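## Task

Four nests (N1 to N4) each hold one of the plates B38, B83, B33, B88, and the ID labels are the only way to tell which is where. First, build a stack in rack S1 with B38 at the bottom, B33 on it and B83 on top: the bottom plate lies flat on the rack floor, the upper two sit fully nested, and each plate's labelled short end points to the rack's front (the side toward the viewer). Second, release the plates and push the START key on post KP until it latches. Third, return all four plates to their original nests, each flat between the locators with well A1 in the corner marked A1, while START stays latched. Nothing may count on the robot holding it; finish with the gripper open and away from everything.

## Robot and tools

Robot: a single four-axis SCARA plate mover. Joints, base outward: lift (0.000 to 0.550 m), shoulder (-2.000 to 2.000 rad), elbow (-2.800 to 2.800 rad), wrist yaw (-12.566 to 12.566 rad), plus a two-finger gripper driven by one number. The gripper is always level; it can only translate and spin about vertical. Fingers point along the gripper's +x and close along its y. The controlled point, end_effector_position, sits midway between the rubber pads, 2 to 3 cm behind the fingertips. The fingertips never touch each other, so a key is pressed with one fingertip.

Scene frame: origin on the table top under the arm base, +z up, +y to the left when facing along +x. The state line reports end_effector_position (m) and end_effector_quat_wxyz in this frame; the printed position may be slightly off, more so at long reach.

The motion row (used everywhere a motion is given): 5 plain numbers, each in [-1, 1], ordered dx, dy, dz, rz, opening. The first four are an offset, not a pose: expressed in the gripper's own axes and measured from the gripper pose shown in the most recent result that contains it (before any such result in a scene, or for later calls in the same reply, from wherever the robot is when the action begins). Scale: 1.0 equals 0.6 m for dx, dy, dz and 180 degrees for rz; rz turns from +x toward +y. Because offsets count from a measured pose, repeating a small push against something rigid does not press harder, but against something yielding it goes further. All-zero offsets are not a pause: they pull the hand back to the reference pose. The fifth number, opening, is absolute: +1 fully open (0.140 m), -1 closed (pads still 0.066 m apart). Full open to closed takes at least about 0.6 s.

Tools:
- execute_actions: argument actions is a list holding at most one item. Empty list: just returns the state. {"rows": [[5 numbers], ...], "steps": n}: up to 15 rows, n up to 15 (default 15), each step is 1/30 s, one row per step, the last row repeated to fill. Every row is measured from the same reference pose, not chained. {"steps": n} alone (n up to 300) is a wait counted from the previous result. Optional pictures (boolean) toggles camera images. A rejected call sends nothing.
- move: target is one row as above; speed is the path's top speed in m/s, 0.002 to 0.5 (default 0.25), turning capped at twice that in rad/s. Straight path lasting 0.5 to 10 s (cut off at 10 s), shorter rotation direction, opening sent at the start, no slowing for obstacles. The hand may lag, wander and overshoot the speed, especially with the arm nearly straight. Faster contact and targets set deeper past contact hit and press harder.
- wait: seconds, 0 to 10; sends nothing new.
- zoom_image: camera (cam_high, cam_low or cam_wrist) and region [x0, y0, x1, y1] in image pixels, top-left origin, at most 504 by 504. Images are 896x504. Use it to read the plate ID labels and the A1 corner marks.
- finished_scene: scene (1 or 2); irreversible, grades the scene and loads the next.

Control details: each step the commanded pose is clipped to within 70 mm and 16 degrees of the measured pose; after an action the arm continues only to that last clipped pose, so far targets need follow-up commands. Joints decelerate together and stop together on reversal. The simulation keeps running while the operator is composing a reply.

Result lines: state line (pose); Joint positions (lift m, shoulder, elbow, wrist yaw rad, pad gap m); grip_measured (finger opening on the command scale; may be off by about 1 mm consistently); HELD marks steps where the row was partly or wholly not sent; "pose unreachable" means the clearance check altered or blocked the command; "Hand target" is where the controller is currently heading. A move adds a "move:" line: done (at rest near target), off_target, moving, held (last step blocked) or fault, plus distance from target and limits (paced = pose clipped; held = some steps blocked, after which the arm may suddenly go much faster than speed). MOTOR HOT appears from 85 °C; at 100 °C an OVER-TEMPERATURE FAULT brakes the arm until it cools. TORQUE FAULT: contact torque hit a joint's load limit (lift 54 N, shoulder 8.1 N m, elbow 4.05 N m, wrist yaw 1.35 N m, held load included); the arm freezes 10 s and the rest of the call is dropped.

Gripping: command an opening below grip_measured to hold; about 0.04 below is firm, less is gentler. Roughly 18 N per pad; a fast close can squeeze harder and sometimes springs open.

Labels and wells: on every labelled plate, well A1 lies at the labelled short end, in the corner farther from the labelled long side.

Avoid: pressing START (which counts once it lights) before the full stack is correct and the unlisted plate is properly seated in its nest; long drops of plates (a few mm on set-down is fine); knocking anything off the table; letting the elbow get within 0.4 rad of 0 (the arm may fold and fault); hard impacts, slams and heavy pushes; holding loads long enough to overheat. Occasional brief disturbances may nudge loose objects, so recheck placements before finishing. Leave the gripper open and clear of all items at the end.

Each tool is called after "Call:" as name([rows], argument=value, ...), one row to a line, values as JSON.

## Session

Call:
execute_actions(actions=[])

Scene clock: 0.00 s of 15600.00 s.
end_effector_position=(+0.5325, +0.1442, +0.2370) grip_measured=+0.99 end_effector_quat_wxyz=(-0.533, +0.000, +0.000, +0.846)
Joint positions: [0.232 0.845 2.554 0.867 0.14 ]
Hand target: +0.533, +0.144, +0.237; -0.533, +0.000, +0.000, +0.846

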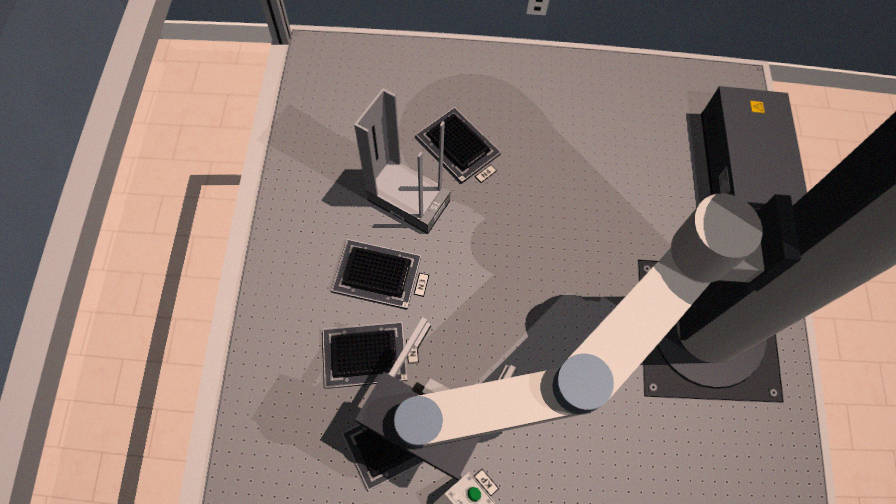

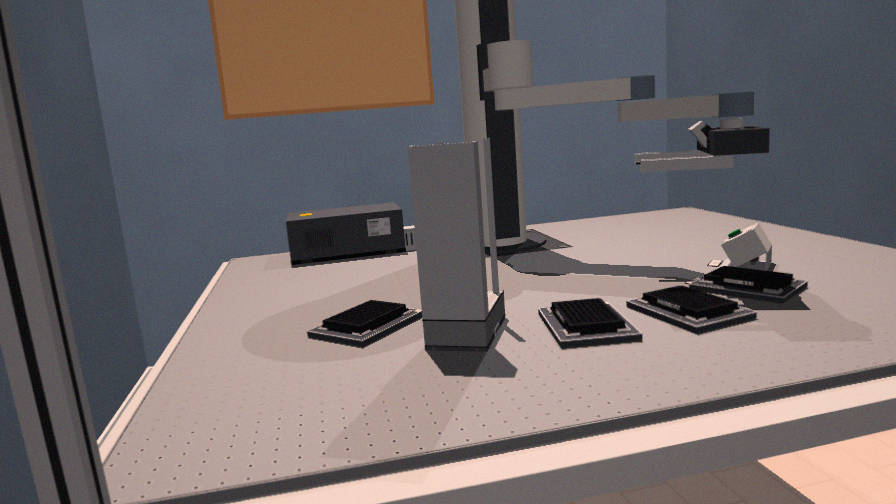

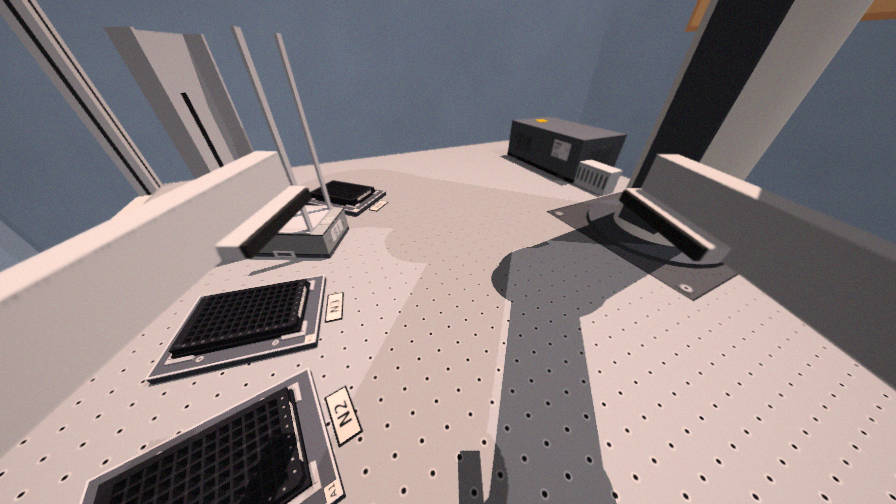

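Call:
zoom_image(camera="cam_low", region=[520, 210, 820, 360])

Call:
zoom_image(camera="cam_high", region=[300, 80, 540, 320])

Call:
zoom_image(camera="cam_low", region=[290, 130, 530, 370])

Region (520, 210, 820, 360) of cam_low's 896x504 image, scaled by 1.680, with more detail than that image has.

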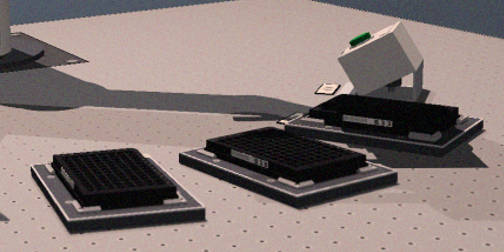

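Region (300, 80, 540, 320) of cam_high's 896x504 image, scaled by 2.100, with more detail than that image has.

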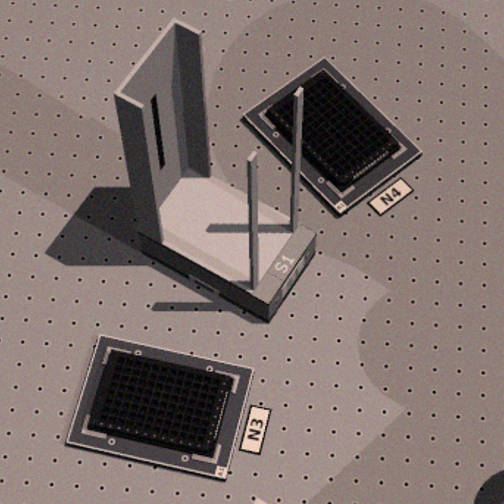

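Region (290, 130, 530, 370) of cam_low's 896x504 image, scaled by 2.100, with more detail than that image has.

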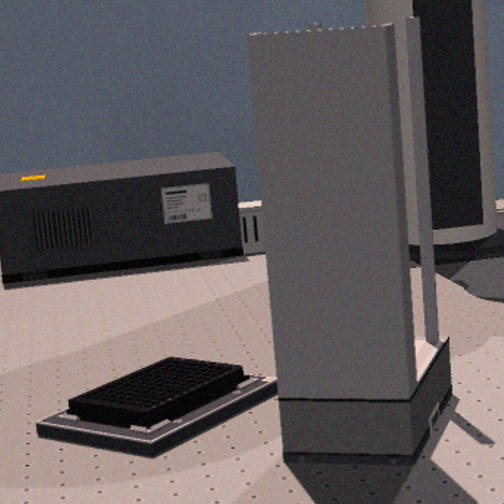

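Call:
move(target=[0.212,0.153,-0.25,0.585,1])

Scene clock: 20.80 s of 15600.00 s.
end_effector_position=(+0.5605, -0.0104, +0.0869) grip_measured=+0.99 end_effector_quat_wxyz=(+0.996, -0.000, -0.000, -0.090)
Joint positions: [0.082 0.995 0.984 4.124 0.14 ]
Hand target: +0.561, -0.010, +0.087; +0.996, -0.000, -0.000, -0.090
Off the commanded pose: 0.000 m, 0 deg.
After step 90, 13.77 s passed at rest.
move: done
camera_calibration (this result's frames):
cam_wrist: T_world_to_cam=[[-0.180123, -0.983623, 0.00651372, 0.098232], [-0.593989, 0.103489, -0.797789, 0.390669], [0.784049, -0.147569, -0.602902, -0.293415], [0, 0, 0, 1]] pos_world=[0.479799, 0.0128943, 0.134131]

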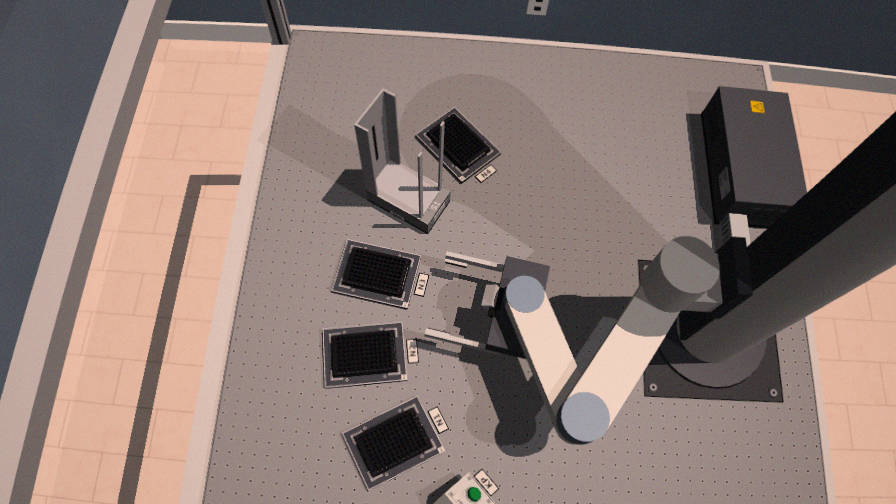

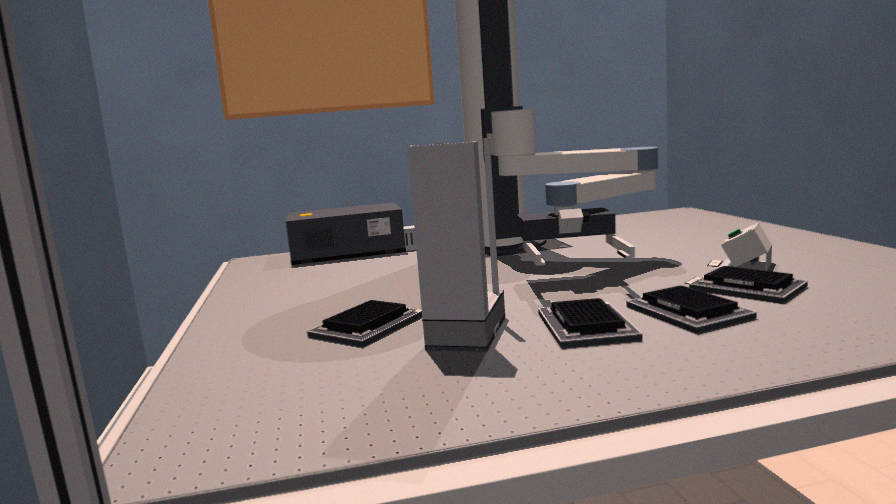

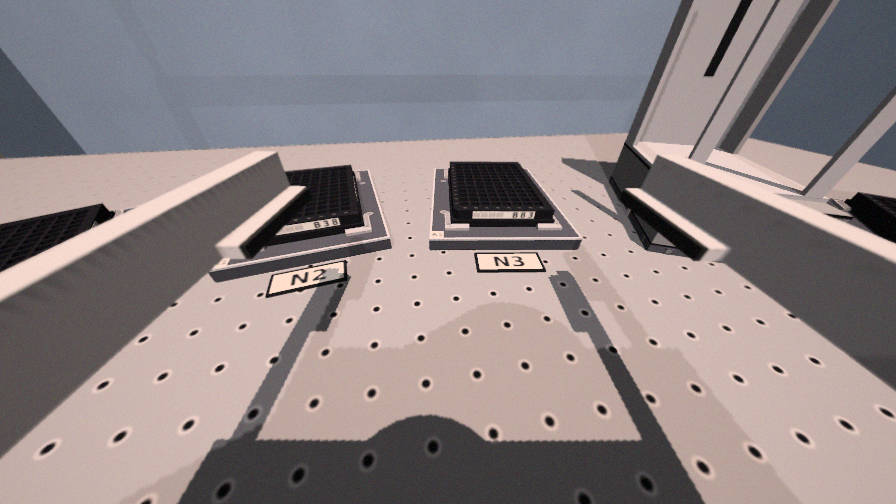

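Call:
zoom_image(camera="cam_wrist", region=[200, 130, 680, 310])

Call:
zoom_image(camera="cam_wrist", region=[420, 150, 600, 260])

Call:
zoom_image(camera="cam_high", region=[300, 304, 540, 504])

Call:
zoom_image(camera="cam_low", region=[690, 250, 810, 310])

Region (200, 130, 680, 310) of cam_wrist's 896x504 image, scaled by 1.050, with more detail than that image has; it fills the top 189 rows of this view, and the rest is white.

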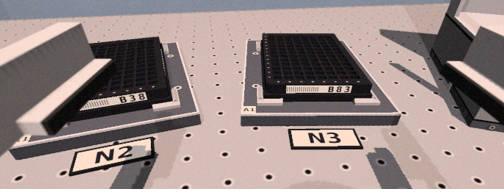

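Region (420, 150, 600, 260) of cam_wrist's 896x504 image, scaled by 2.800, with more detail than that image has.

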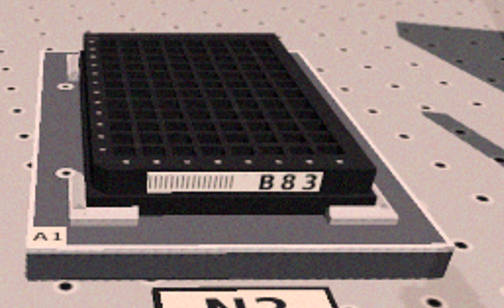

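Region (300, 304, 540, 504) of cam_high's 896x504 image, scaled by 2.100, with more detail than that image has.

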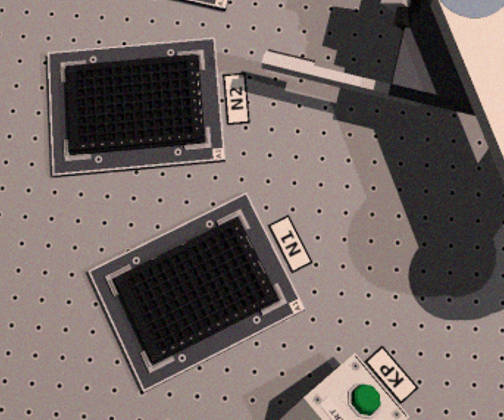

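Region (690, 250, 810, 310) of cam_low's 896x504 image, scaled by 4.200, with more detail than that image has.

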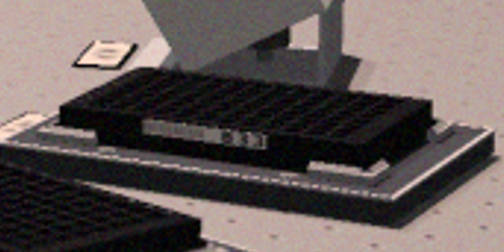

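Call:
move(target=[0.07,0.175,0,0.1,0.3])

Call:
zoom_image(camera="cam_wrist", region=[320, 130, 620, 310])

Scene clock: 34.60 s of 15600.00 s.
end_effector_position=(+0.6206, +0.0855, +0.0869) grip_measured=+0.30 end_effector_quat_wxyz=(+0.998, -0.000, -0.000, +0.067)
Joint positions: [0.082 1.039 1.289 4.09  0.114]
Hand target: +0.621, +0.085, +0.087; +0.998, -0.000, -0.000, +0.067
Off the commanded pose: 0.000 m, 0 deg.
After step 90, 9.83 s passed at rest.
move: done
camera_calibration (this result's frames):
cam_wrist: T_world_to_cam=[[0.133192, -0.991069, 0.00651372, 0.00965114], [-0.596851, -0.0854555, -0.797789, 0.434379], [0.79122, 0.102371, -0.602902, -0.352211], [0, 0, 0, 1]] pos_world=[0.536651, 0.0827414, 0.134131]

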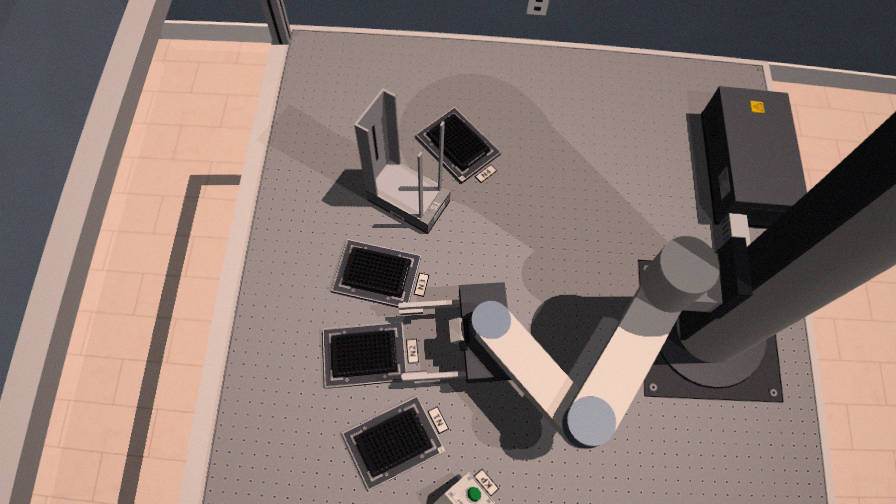

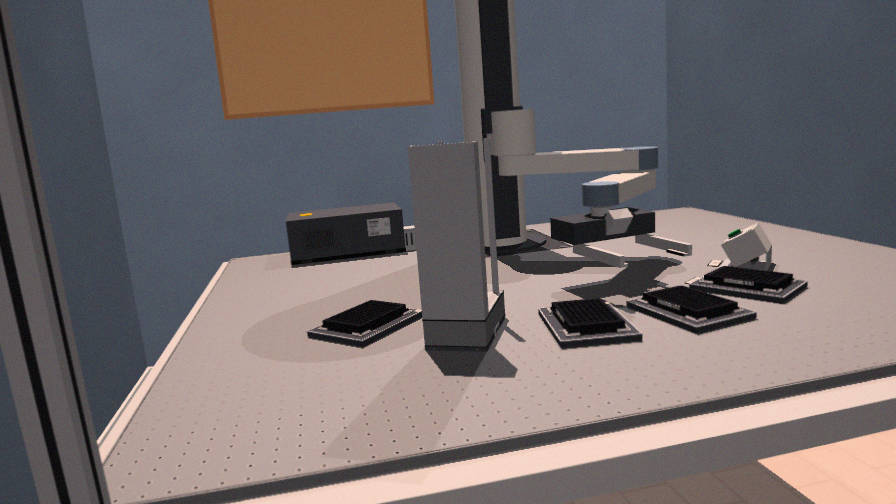

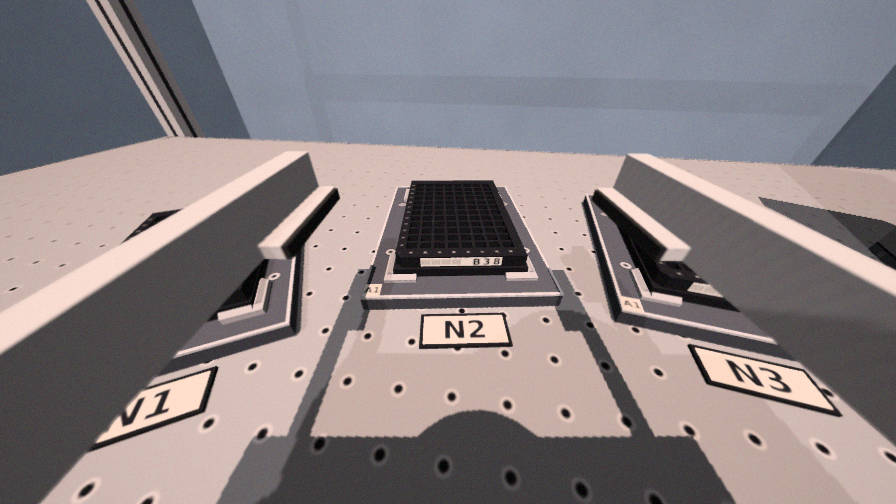

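Region (320, 130, 620, 310) of cam_wrist's 896x504 image, scaled by 1.680, with more detail than that image has; it fills the top 302 rows of this view, and the rest is white.

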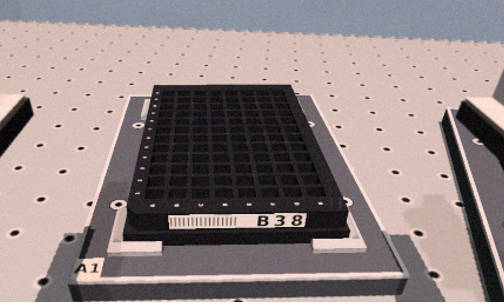

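Call:
move(target=[0.165,0.004,-0.05,0.008,0.0])

Call:
move(target=[0,0,-0.038,0,0.0], speed=0.05)

Scene clock: 41.07 s of 15600.00 s.
end_effector_position=(+0.7184, +0.1012, +0.0569) grip_measured=+0.00 end_effector_quat_wxyz=(+0.997, -0.000, -0.000, +0.080)
Joint positions: [0.052 0.789 1.829 3.824 0.103]
Hand target: +0.718, +0.101, +0.057; +0.997, -0.000, -0.000, +0.080
Off the commanded pose: 0.000 m, 0 deg.
After step 90, 2.60 s passed at rest.
move: done
camera_calibration (this result's frames):
cam_wrist: T_world_to_cam=[[0.158119, -0.987399, 0.00651372, -0.00595841], [-0.594508, -0.100466, -0.797789, 0.469944], [0.78839, 0.122273, -0.602902, -0.449275], [0, 0, 0, 1]] pos_world=[0.634532, 0.0962642, 0.104086]

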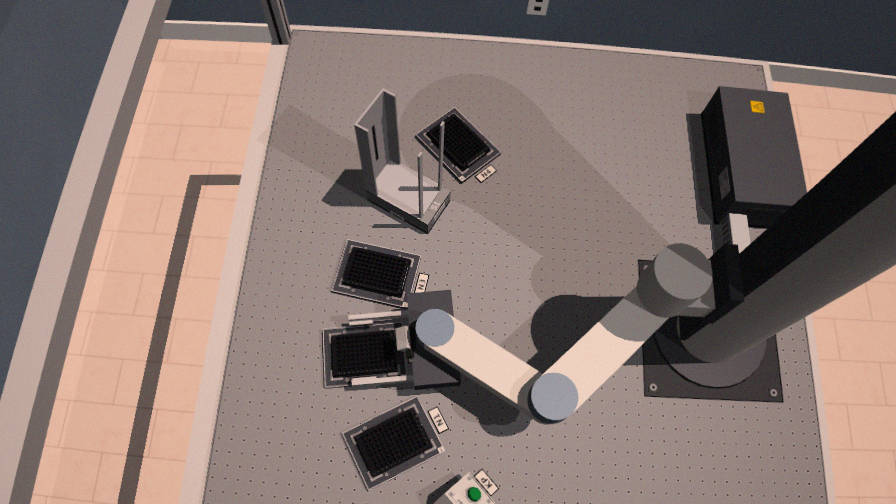

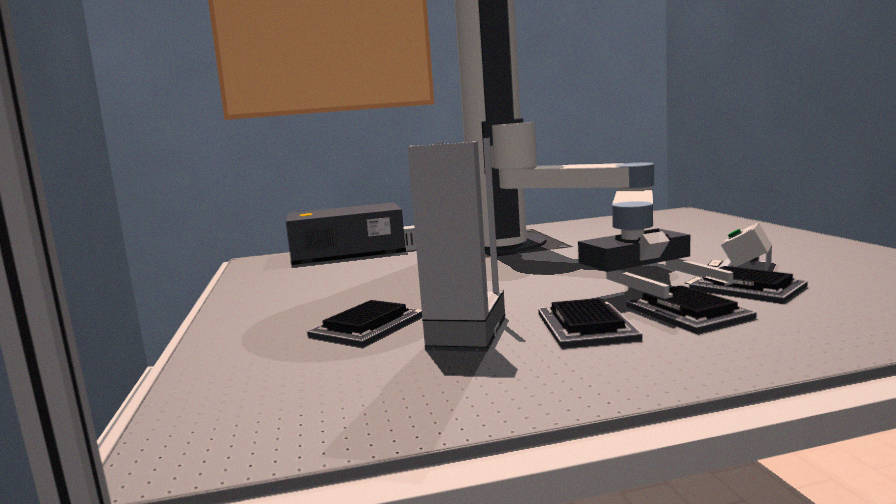

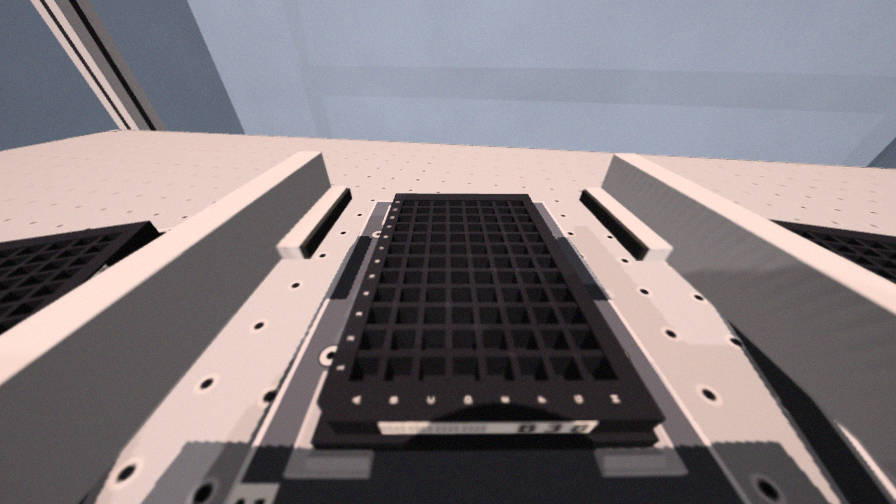

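Scene clock: 41.80 s of 15600.00 s.
end_effector_position=(+0.7184, +0.1012, +0.0340) grip_measured=+0.00 end_effector_quat_wxyz=(+0.997, -0.000, -0.000, +0.080)
Joint positions: [0.029 0.789 1.829 3.824 0.103]
Hand target: +0.718, +0.101, +0.034; +0.997, -0.000, -0.000, +0.080
Off the commanded pose: 0.000 m, 0 deg.
move: done
camera_calibration (this result's frames):
cam_wrist: T_world_to_cam=[[0.158095, -0.987402, 0.00651372, -0.00580167], [-0.59451, -0.100451, -0.797789, 0.4517], [0.788393, 0.122254, -0.602902, -0.46306], [0, 0, 0, 1]] pos_world=[0.634531, 0.0962564, 0.0812188]

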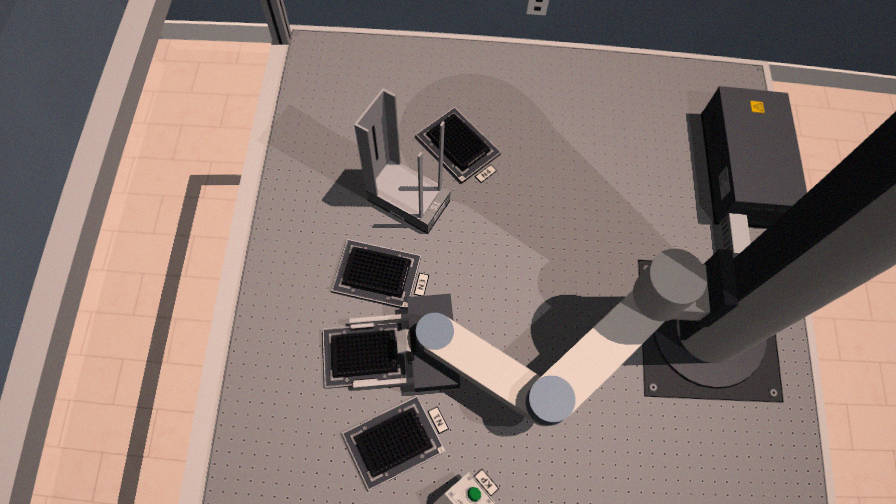

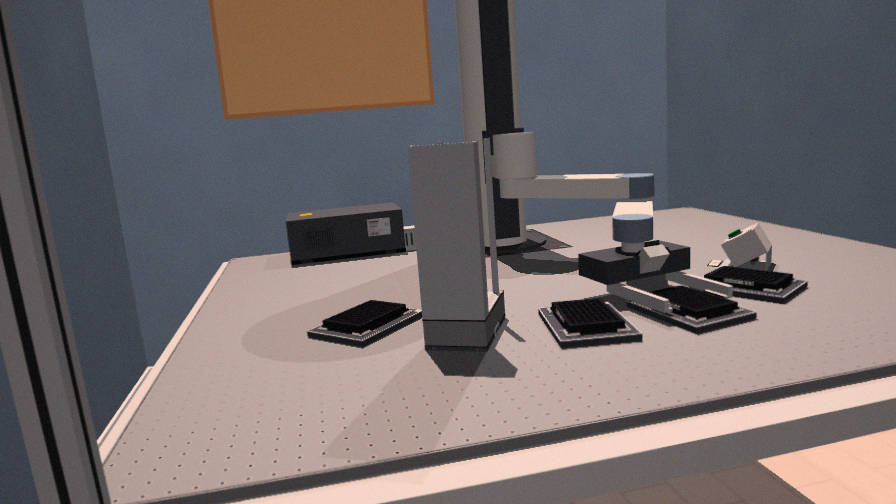

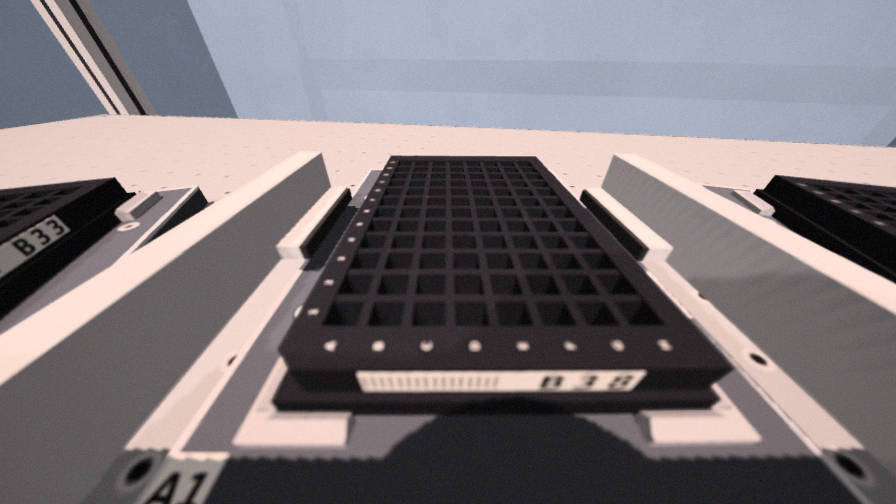

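Call:
move(target=[0,-0.002,0,0,-0.58])

Scene clock: 44.80 s of 15600.00 s.
end_effector_position=(+0.7185, +0.1002, +0.0340) grip_measured=-0.57 end_effector_quat_wxyz=(+0.997, -0.000, -0.000, +0.080)
Joint positions: [0.029 0.787 1.829 3.827 0.082]
Hand target: +0.719, +0.100, +0.034; +0.997, -0.000, -0.000, +0.080
Off the commanded pose: 0.000 m, 0 deg.
move: done
camera_calibration (this result's frames):
cam_wrist: T_world_to_cam=[[0.158502, -0.987337, 0.00651372, -0.00710728], [-0.594469, -0.100696, -0.797789, 0.451693], [0.788342, 0.122579, -0.602902, -0.463063], [0, 0, 0, 1]] pos_world=[0.634696, 0.0952285, 0.0812203]

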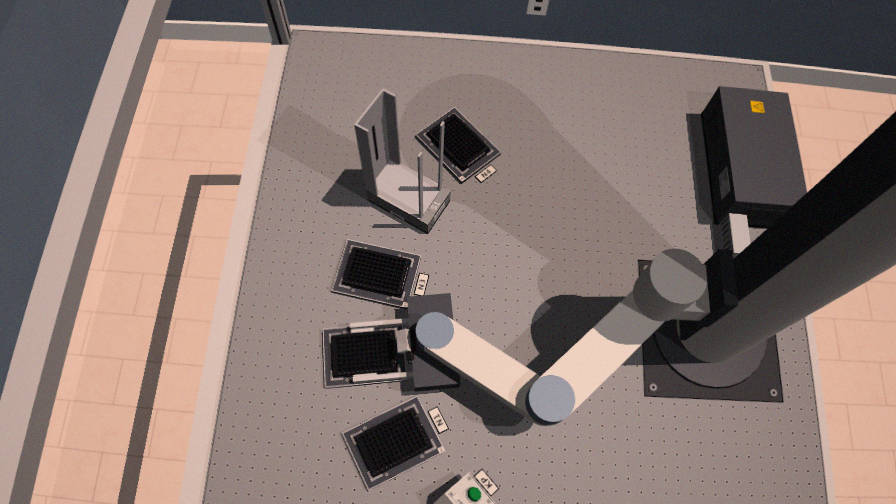

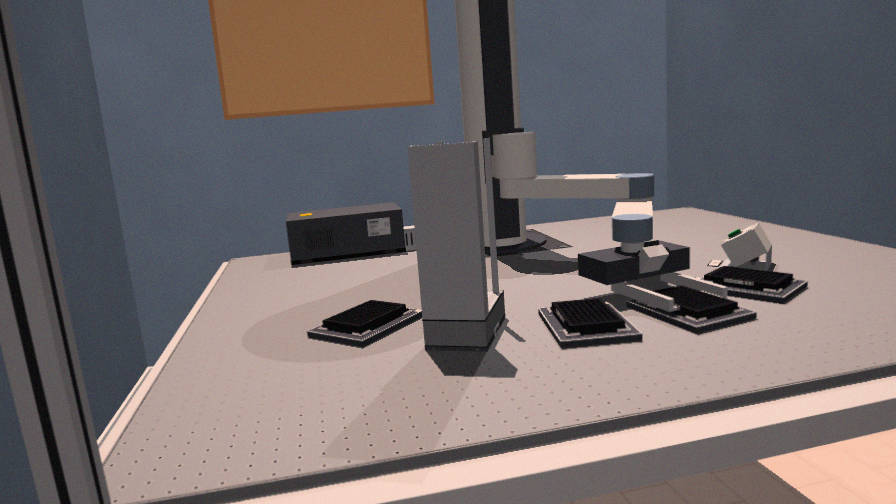

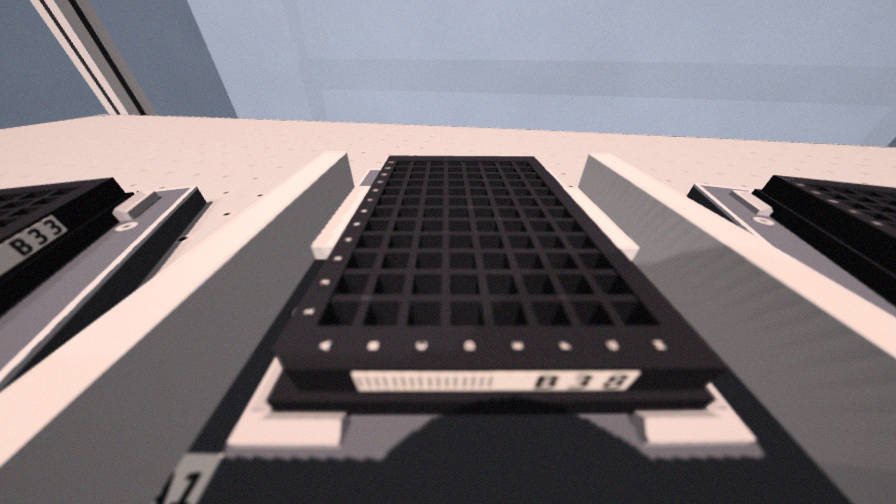

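Call:
move(target=[0,0,0,0,-0.63])

Call:
move(target=[0,0,0.03,0,-0.63], speed=0.05)

Call:
move(target=[-0.15,-0.1,0.58,0,-0.63])

Call:
move(target=[-0.145,-0.383,0,-0.2,-0.63])

Scene clock: 53.80 s of 15600.00 s.
end_effector_position=(+0.7185, +0.1002, +0.0340) grip_measured=-0.57 end_effector_quat_wxyz=(+0.997, -0.000, -0.000, +0.080)
Joint positions: [0.029 0.787 1.829 3.827 0.082]
Hand target: +0.719, +0.100, +0.034; +0.997, -0.000, -0.000, +0.080
Off the commanded pose: 0.000 m, 0 deg.
After step 90, 5.30 s passed at rest.
move: done
camera_calibration (this result's frames):
cam_wrist: T_world_to_cam=[[0.15849, -0.987339, 0.00651372, -0.00708884], [-0.59447, -0.100689, -0.797789, 0.451692], [0.788344, 0.122569, -0.602902, -0.463061], [0, 0, 0, 1]] pos_world=[0.634693, 0.0952386, 0.0812203]

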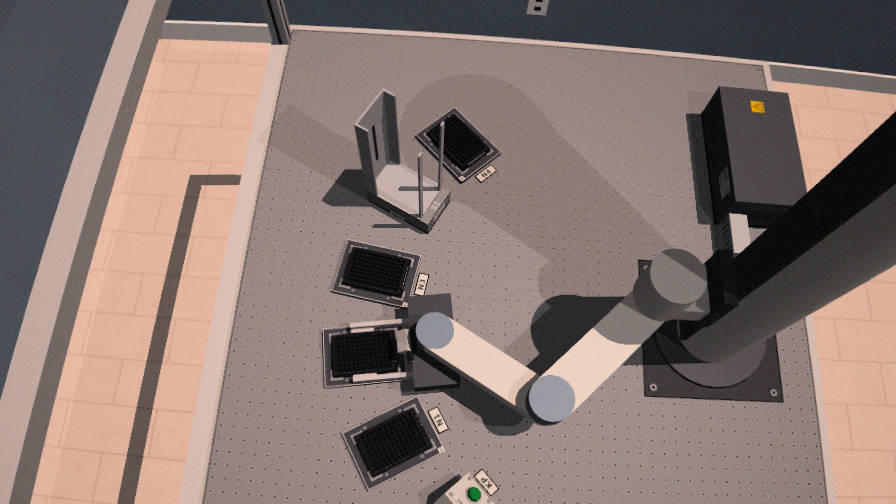

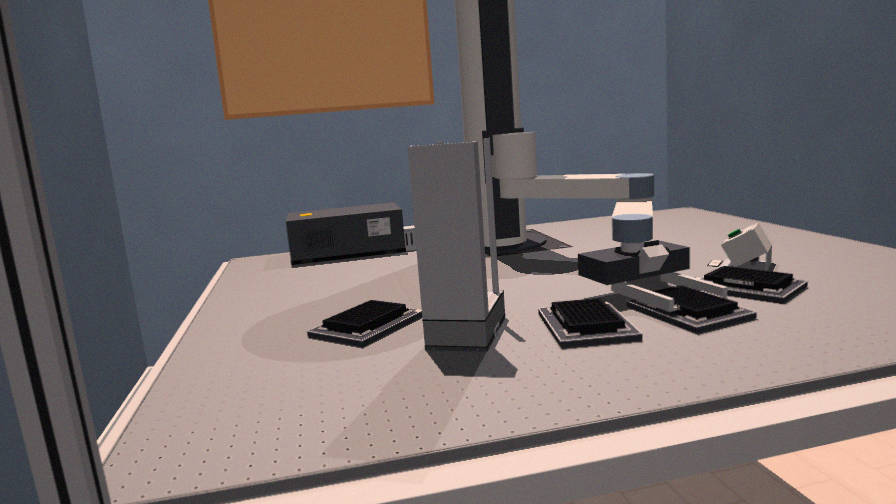

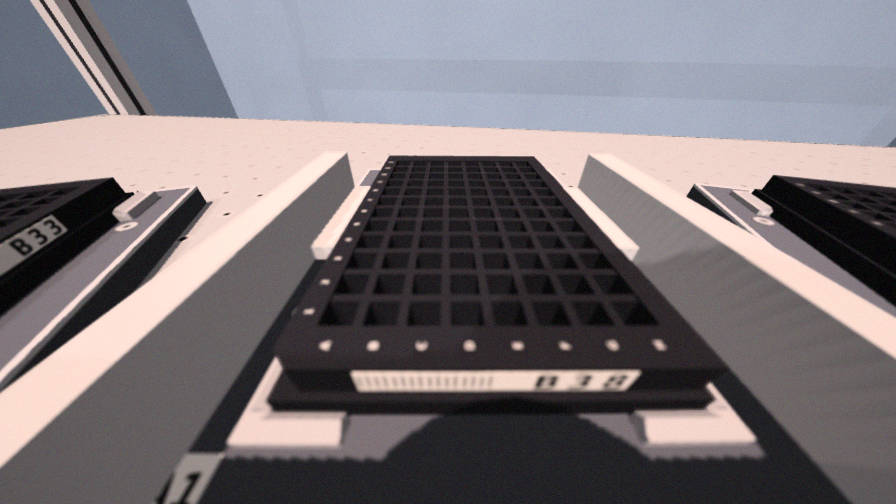

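Scene clock: 54.50 s of 15600.00 s.
end_effector_position=(+0.7185, +0.1002, +0.0521) grip_measured=-0.57 end_effector_quat_wxyz=(+0.997, -0.000, -0.000, +0.080)
Joint positions: [0.047 0.787 1.829 3.827 0.082]
Hand target: +0.719, +0.100, +0.052; +0.997, -0.000, -0.000, +0.080
Off the commanded pose: 0.000 m, 0 deg.
move: done
camera_calibration (this result's frames):
cam_wrist: T_world_to_cam=[[0.158498, -0.987338, 0.00651372, -0.0072097], [-0.594469, -0.100694, -0.797789, 0.466096], [0.788343, 0.122576, -0.602902, -0.452177], [0, 0, 0, 1]] pos_world=[0.634693, 0.0952407, 0.0992745]

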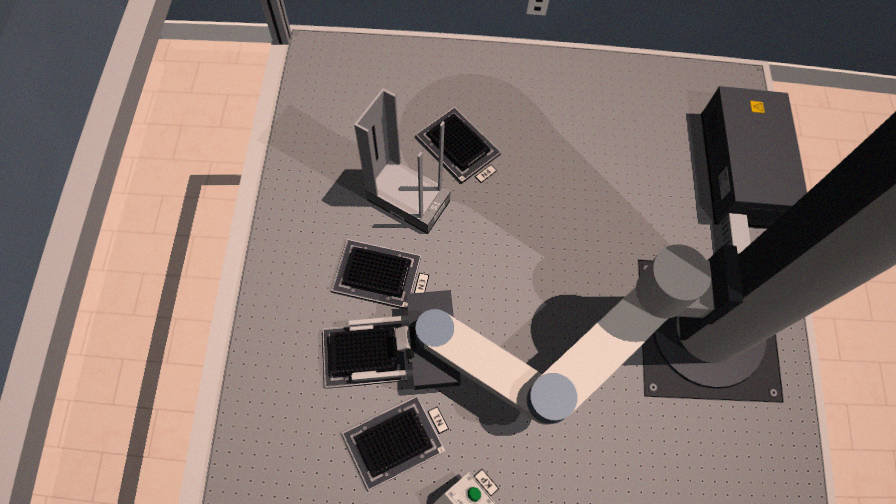

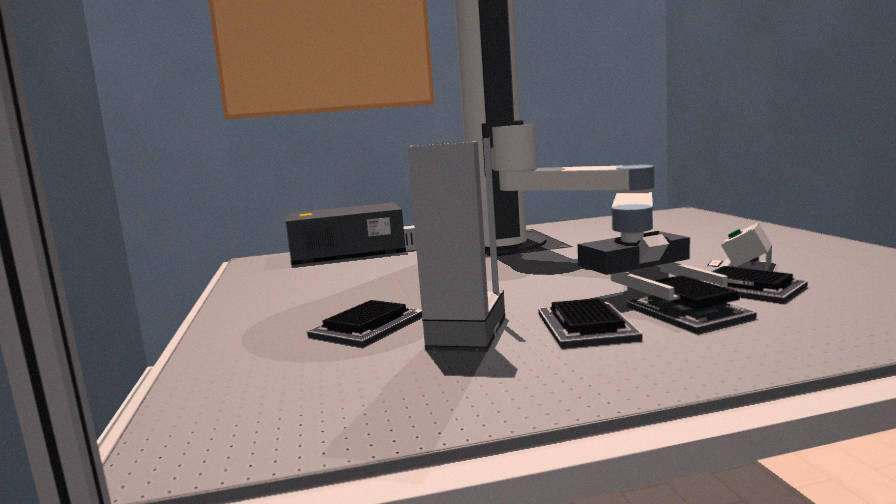

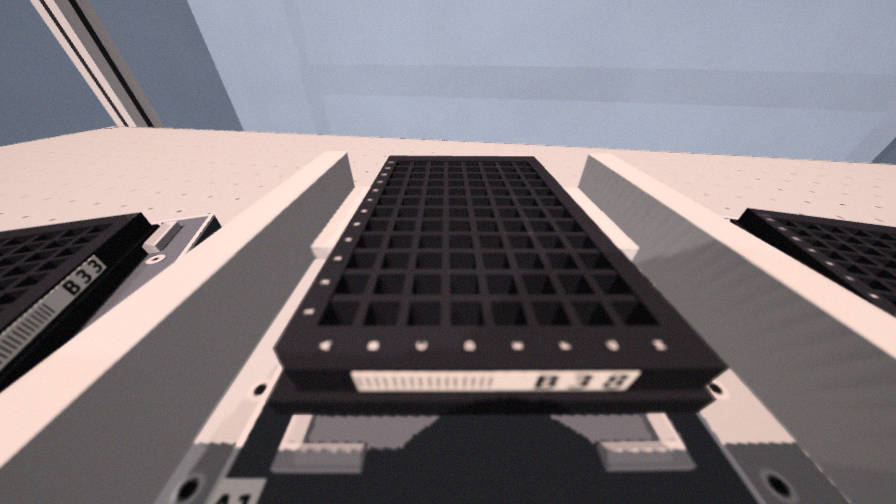

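Scene clock: 56.37 s of 15600.00 s.
end_effector_position=(+0.6393, +0.0264, +0.4001) grip_measured=-0.57 end_effector_quat_wxyz=(+0.997, -0.000, -0.000, +0.080)
Joint positions: [0.395 0.813 1.348 4.281 0.082]
Hand target: +0.639, +0.027, +0.400; +0.997, -0.000, -0.000, +0.080
Off the commanded pose: 0.000 m, 0 deg.
move: done
camera_calibration (this result's frames):
cam_wrist: T_world_to_cam=[[0.157956, -0.987425, 0.00651372, -0.06941], [-0.594525, -0.100367, -0.797789, 0.689253], [0.78841, 0.122143, -0.602902, -0.170843], [0, 0, 0, 1]] pos_world=[0.555436, 0.0215086, 0.447329]

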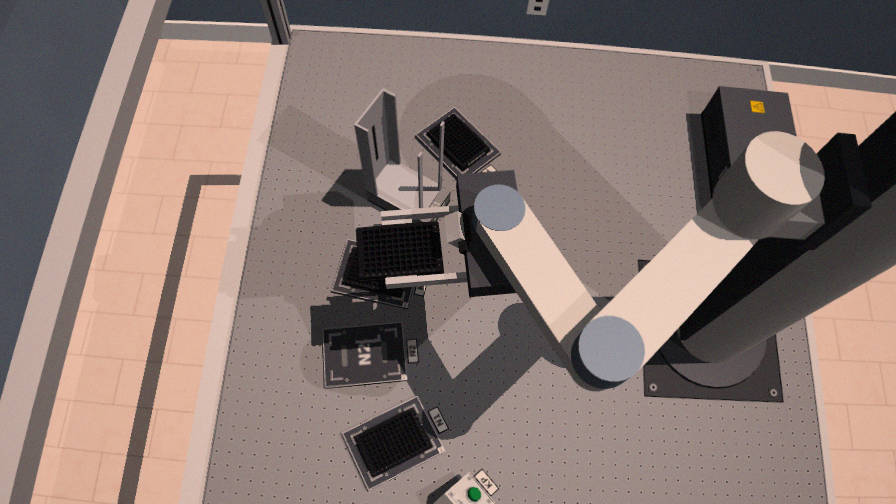

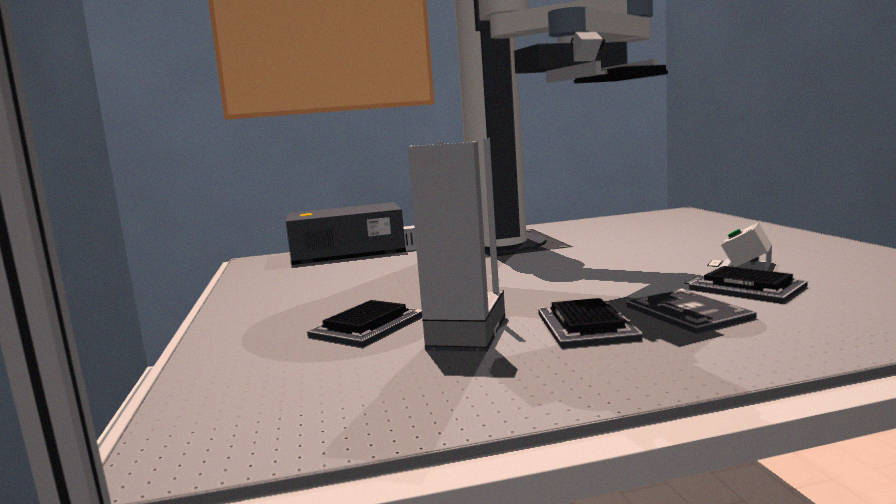

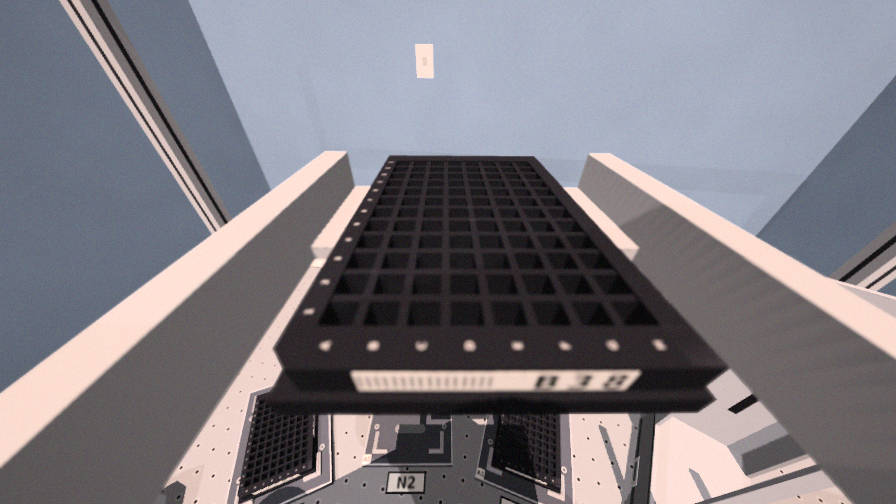

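Scene clock: 58.00 s of 15600.00 s.
end_effector_position=(+0.5899, -0.2144, +0.4001) grip_measured=-0.57 end_effector_quat_wxyz=(+0.973, -0.000, -0.000, -0.232)
Joint positions: [0.395 0.318 1.353 4.143 0.082]
Hand target: +0.590, -0.214, +0.400; +0.973, -0.000, -0.000, -0.232
Off the commanded pose: 0.000 m, 0 deg.
move: done
camera_calibration (this result's frames):
cam_wrist: T_world_to_cam=[[-0.452871, -0.891552, 0.00651372, 0.0814502], [-0.539895, 0.268415, -0.797789, 0.682569], [0.709522, -0.364812, -0.602902, -0.160369], [0, 0, 0, 1]] pos_world=[0.519187, -0.169099, 0.447329]

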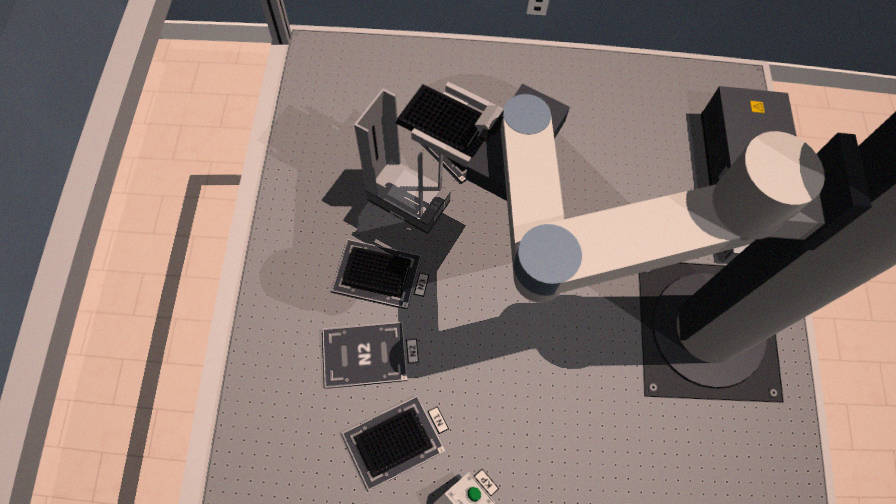

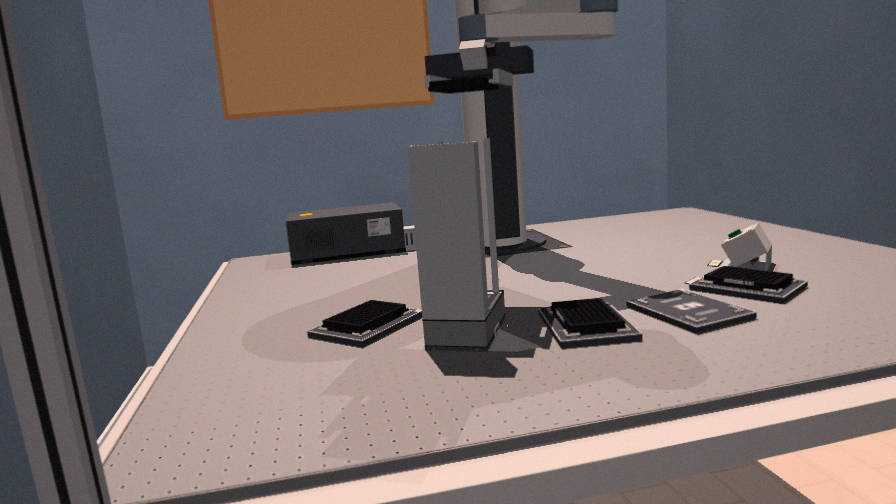

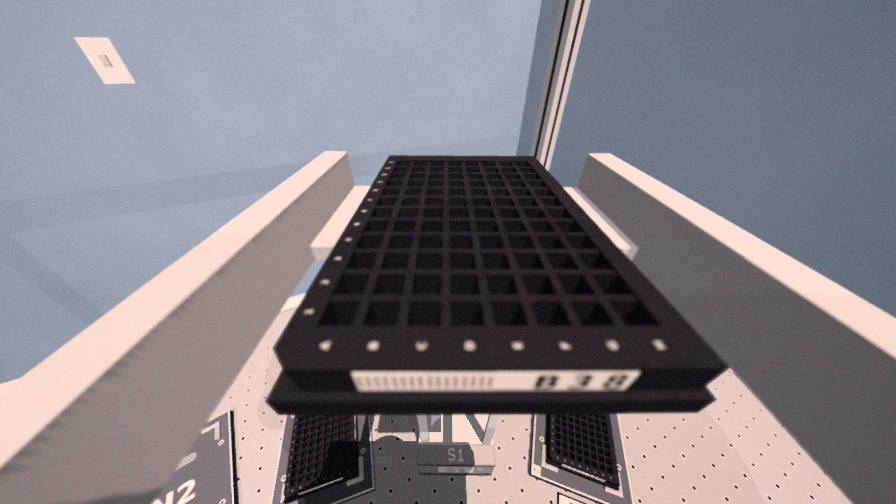

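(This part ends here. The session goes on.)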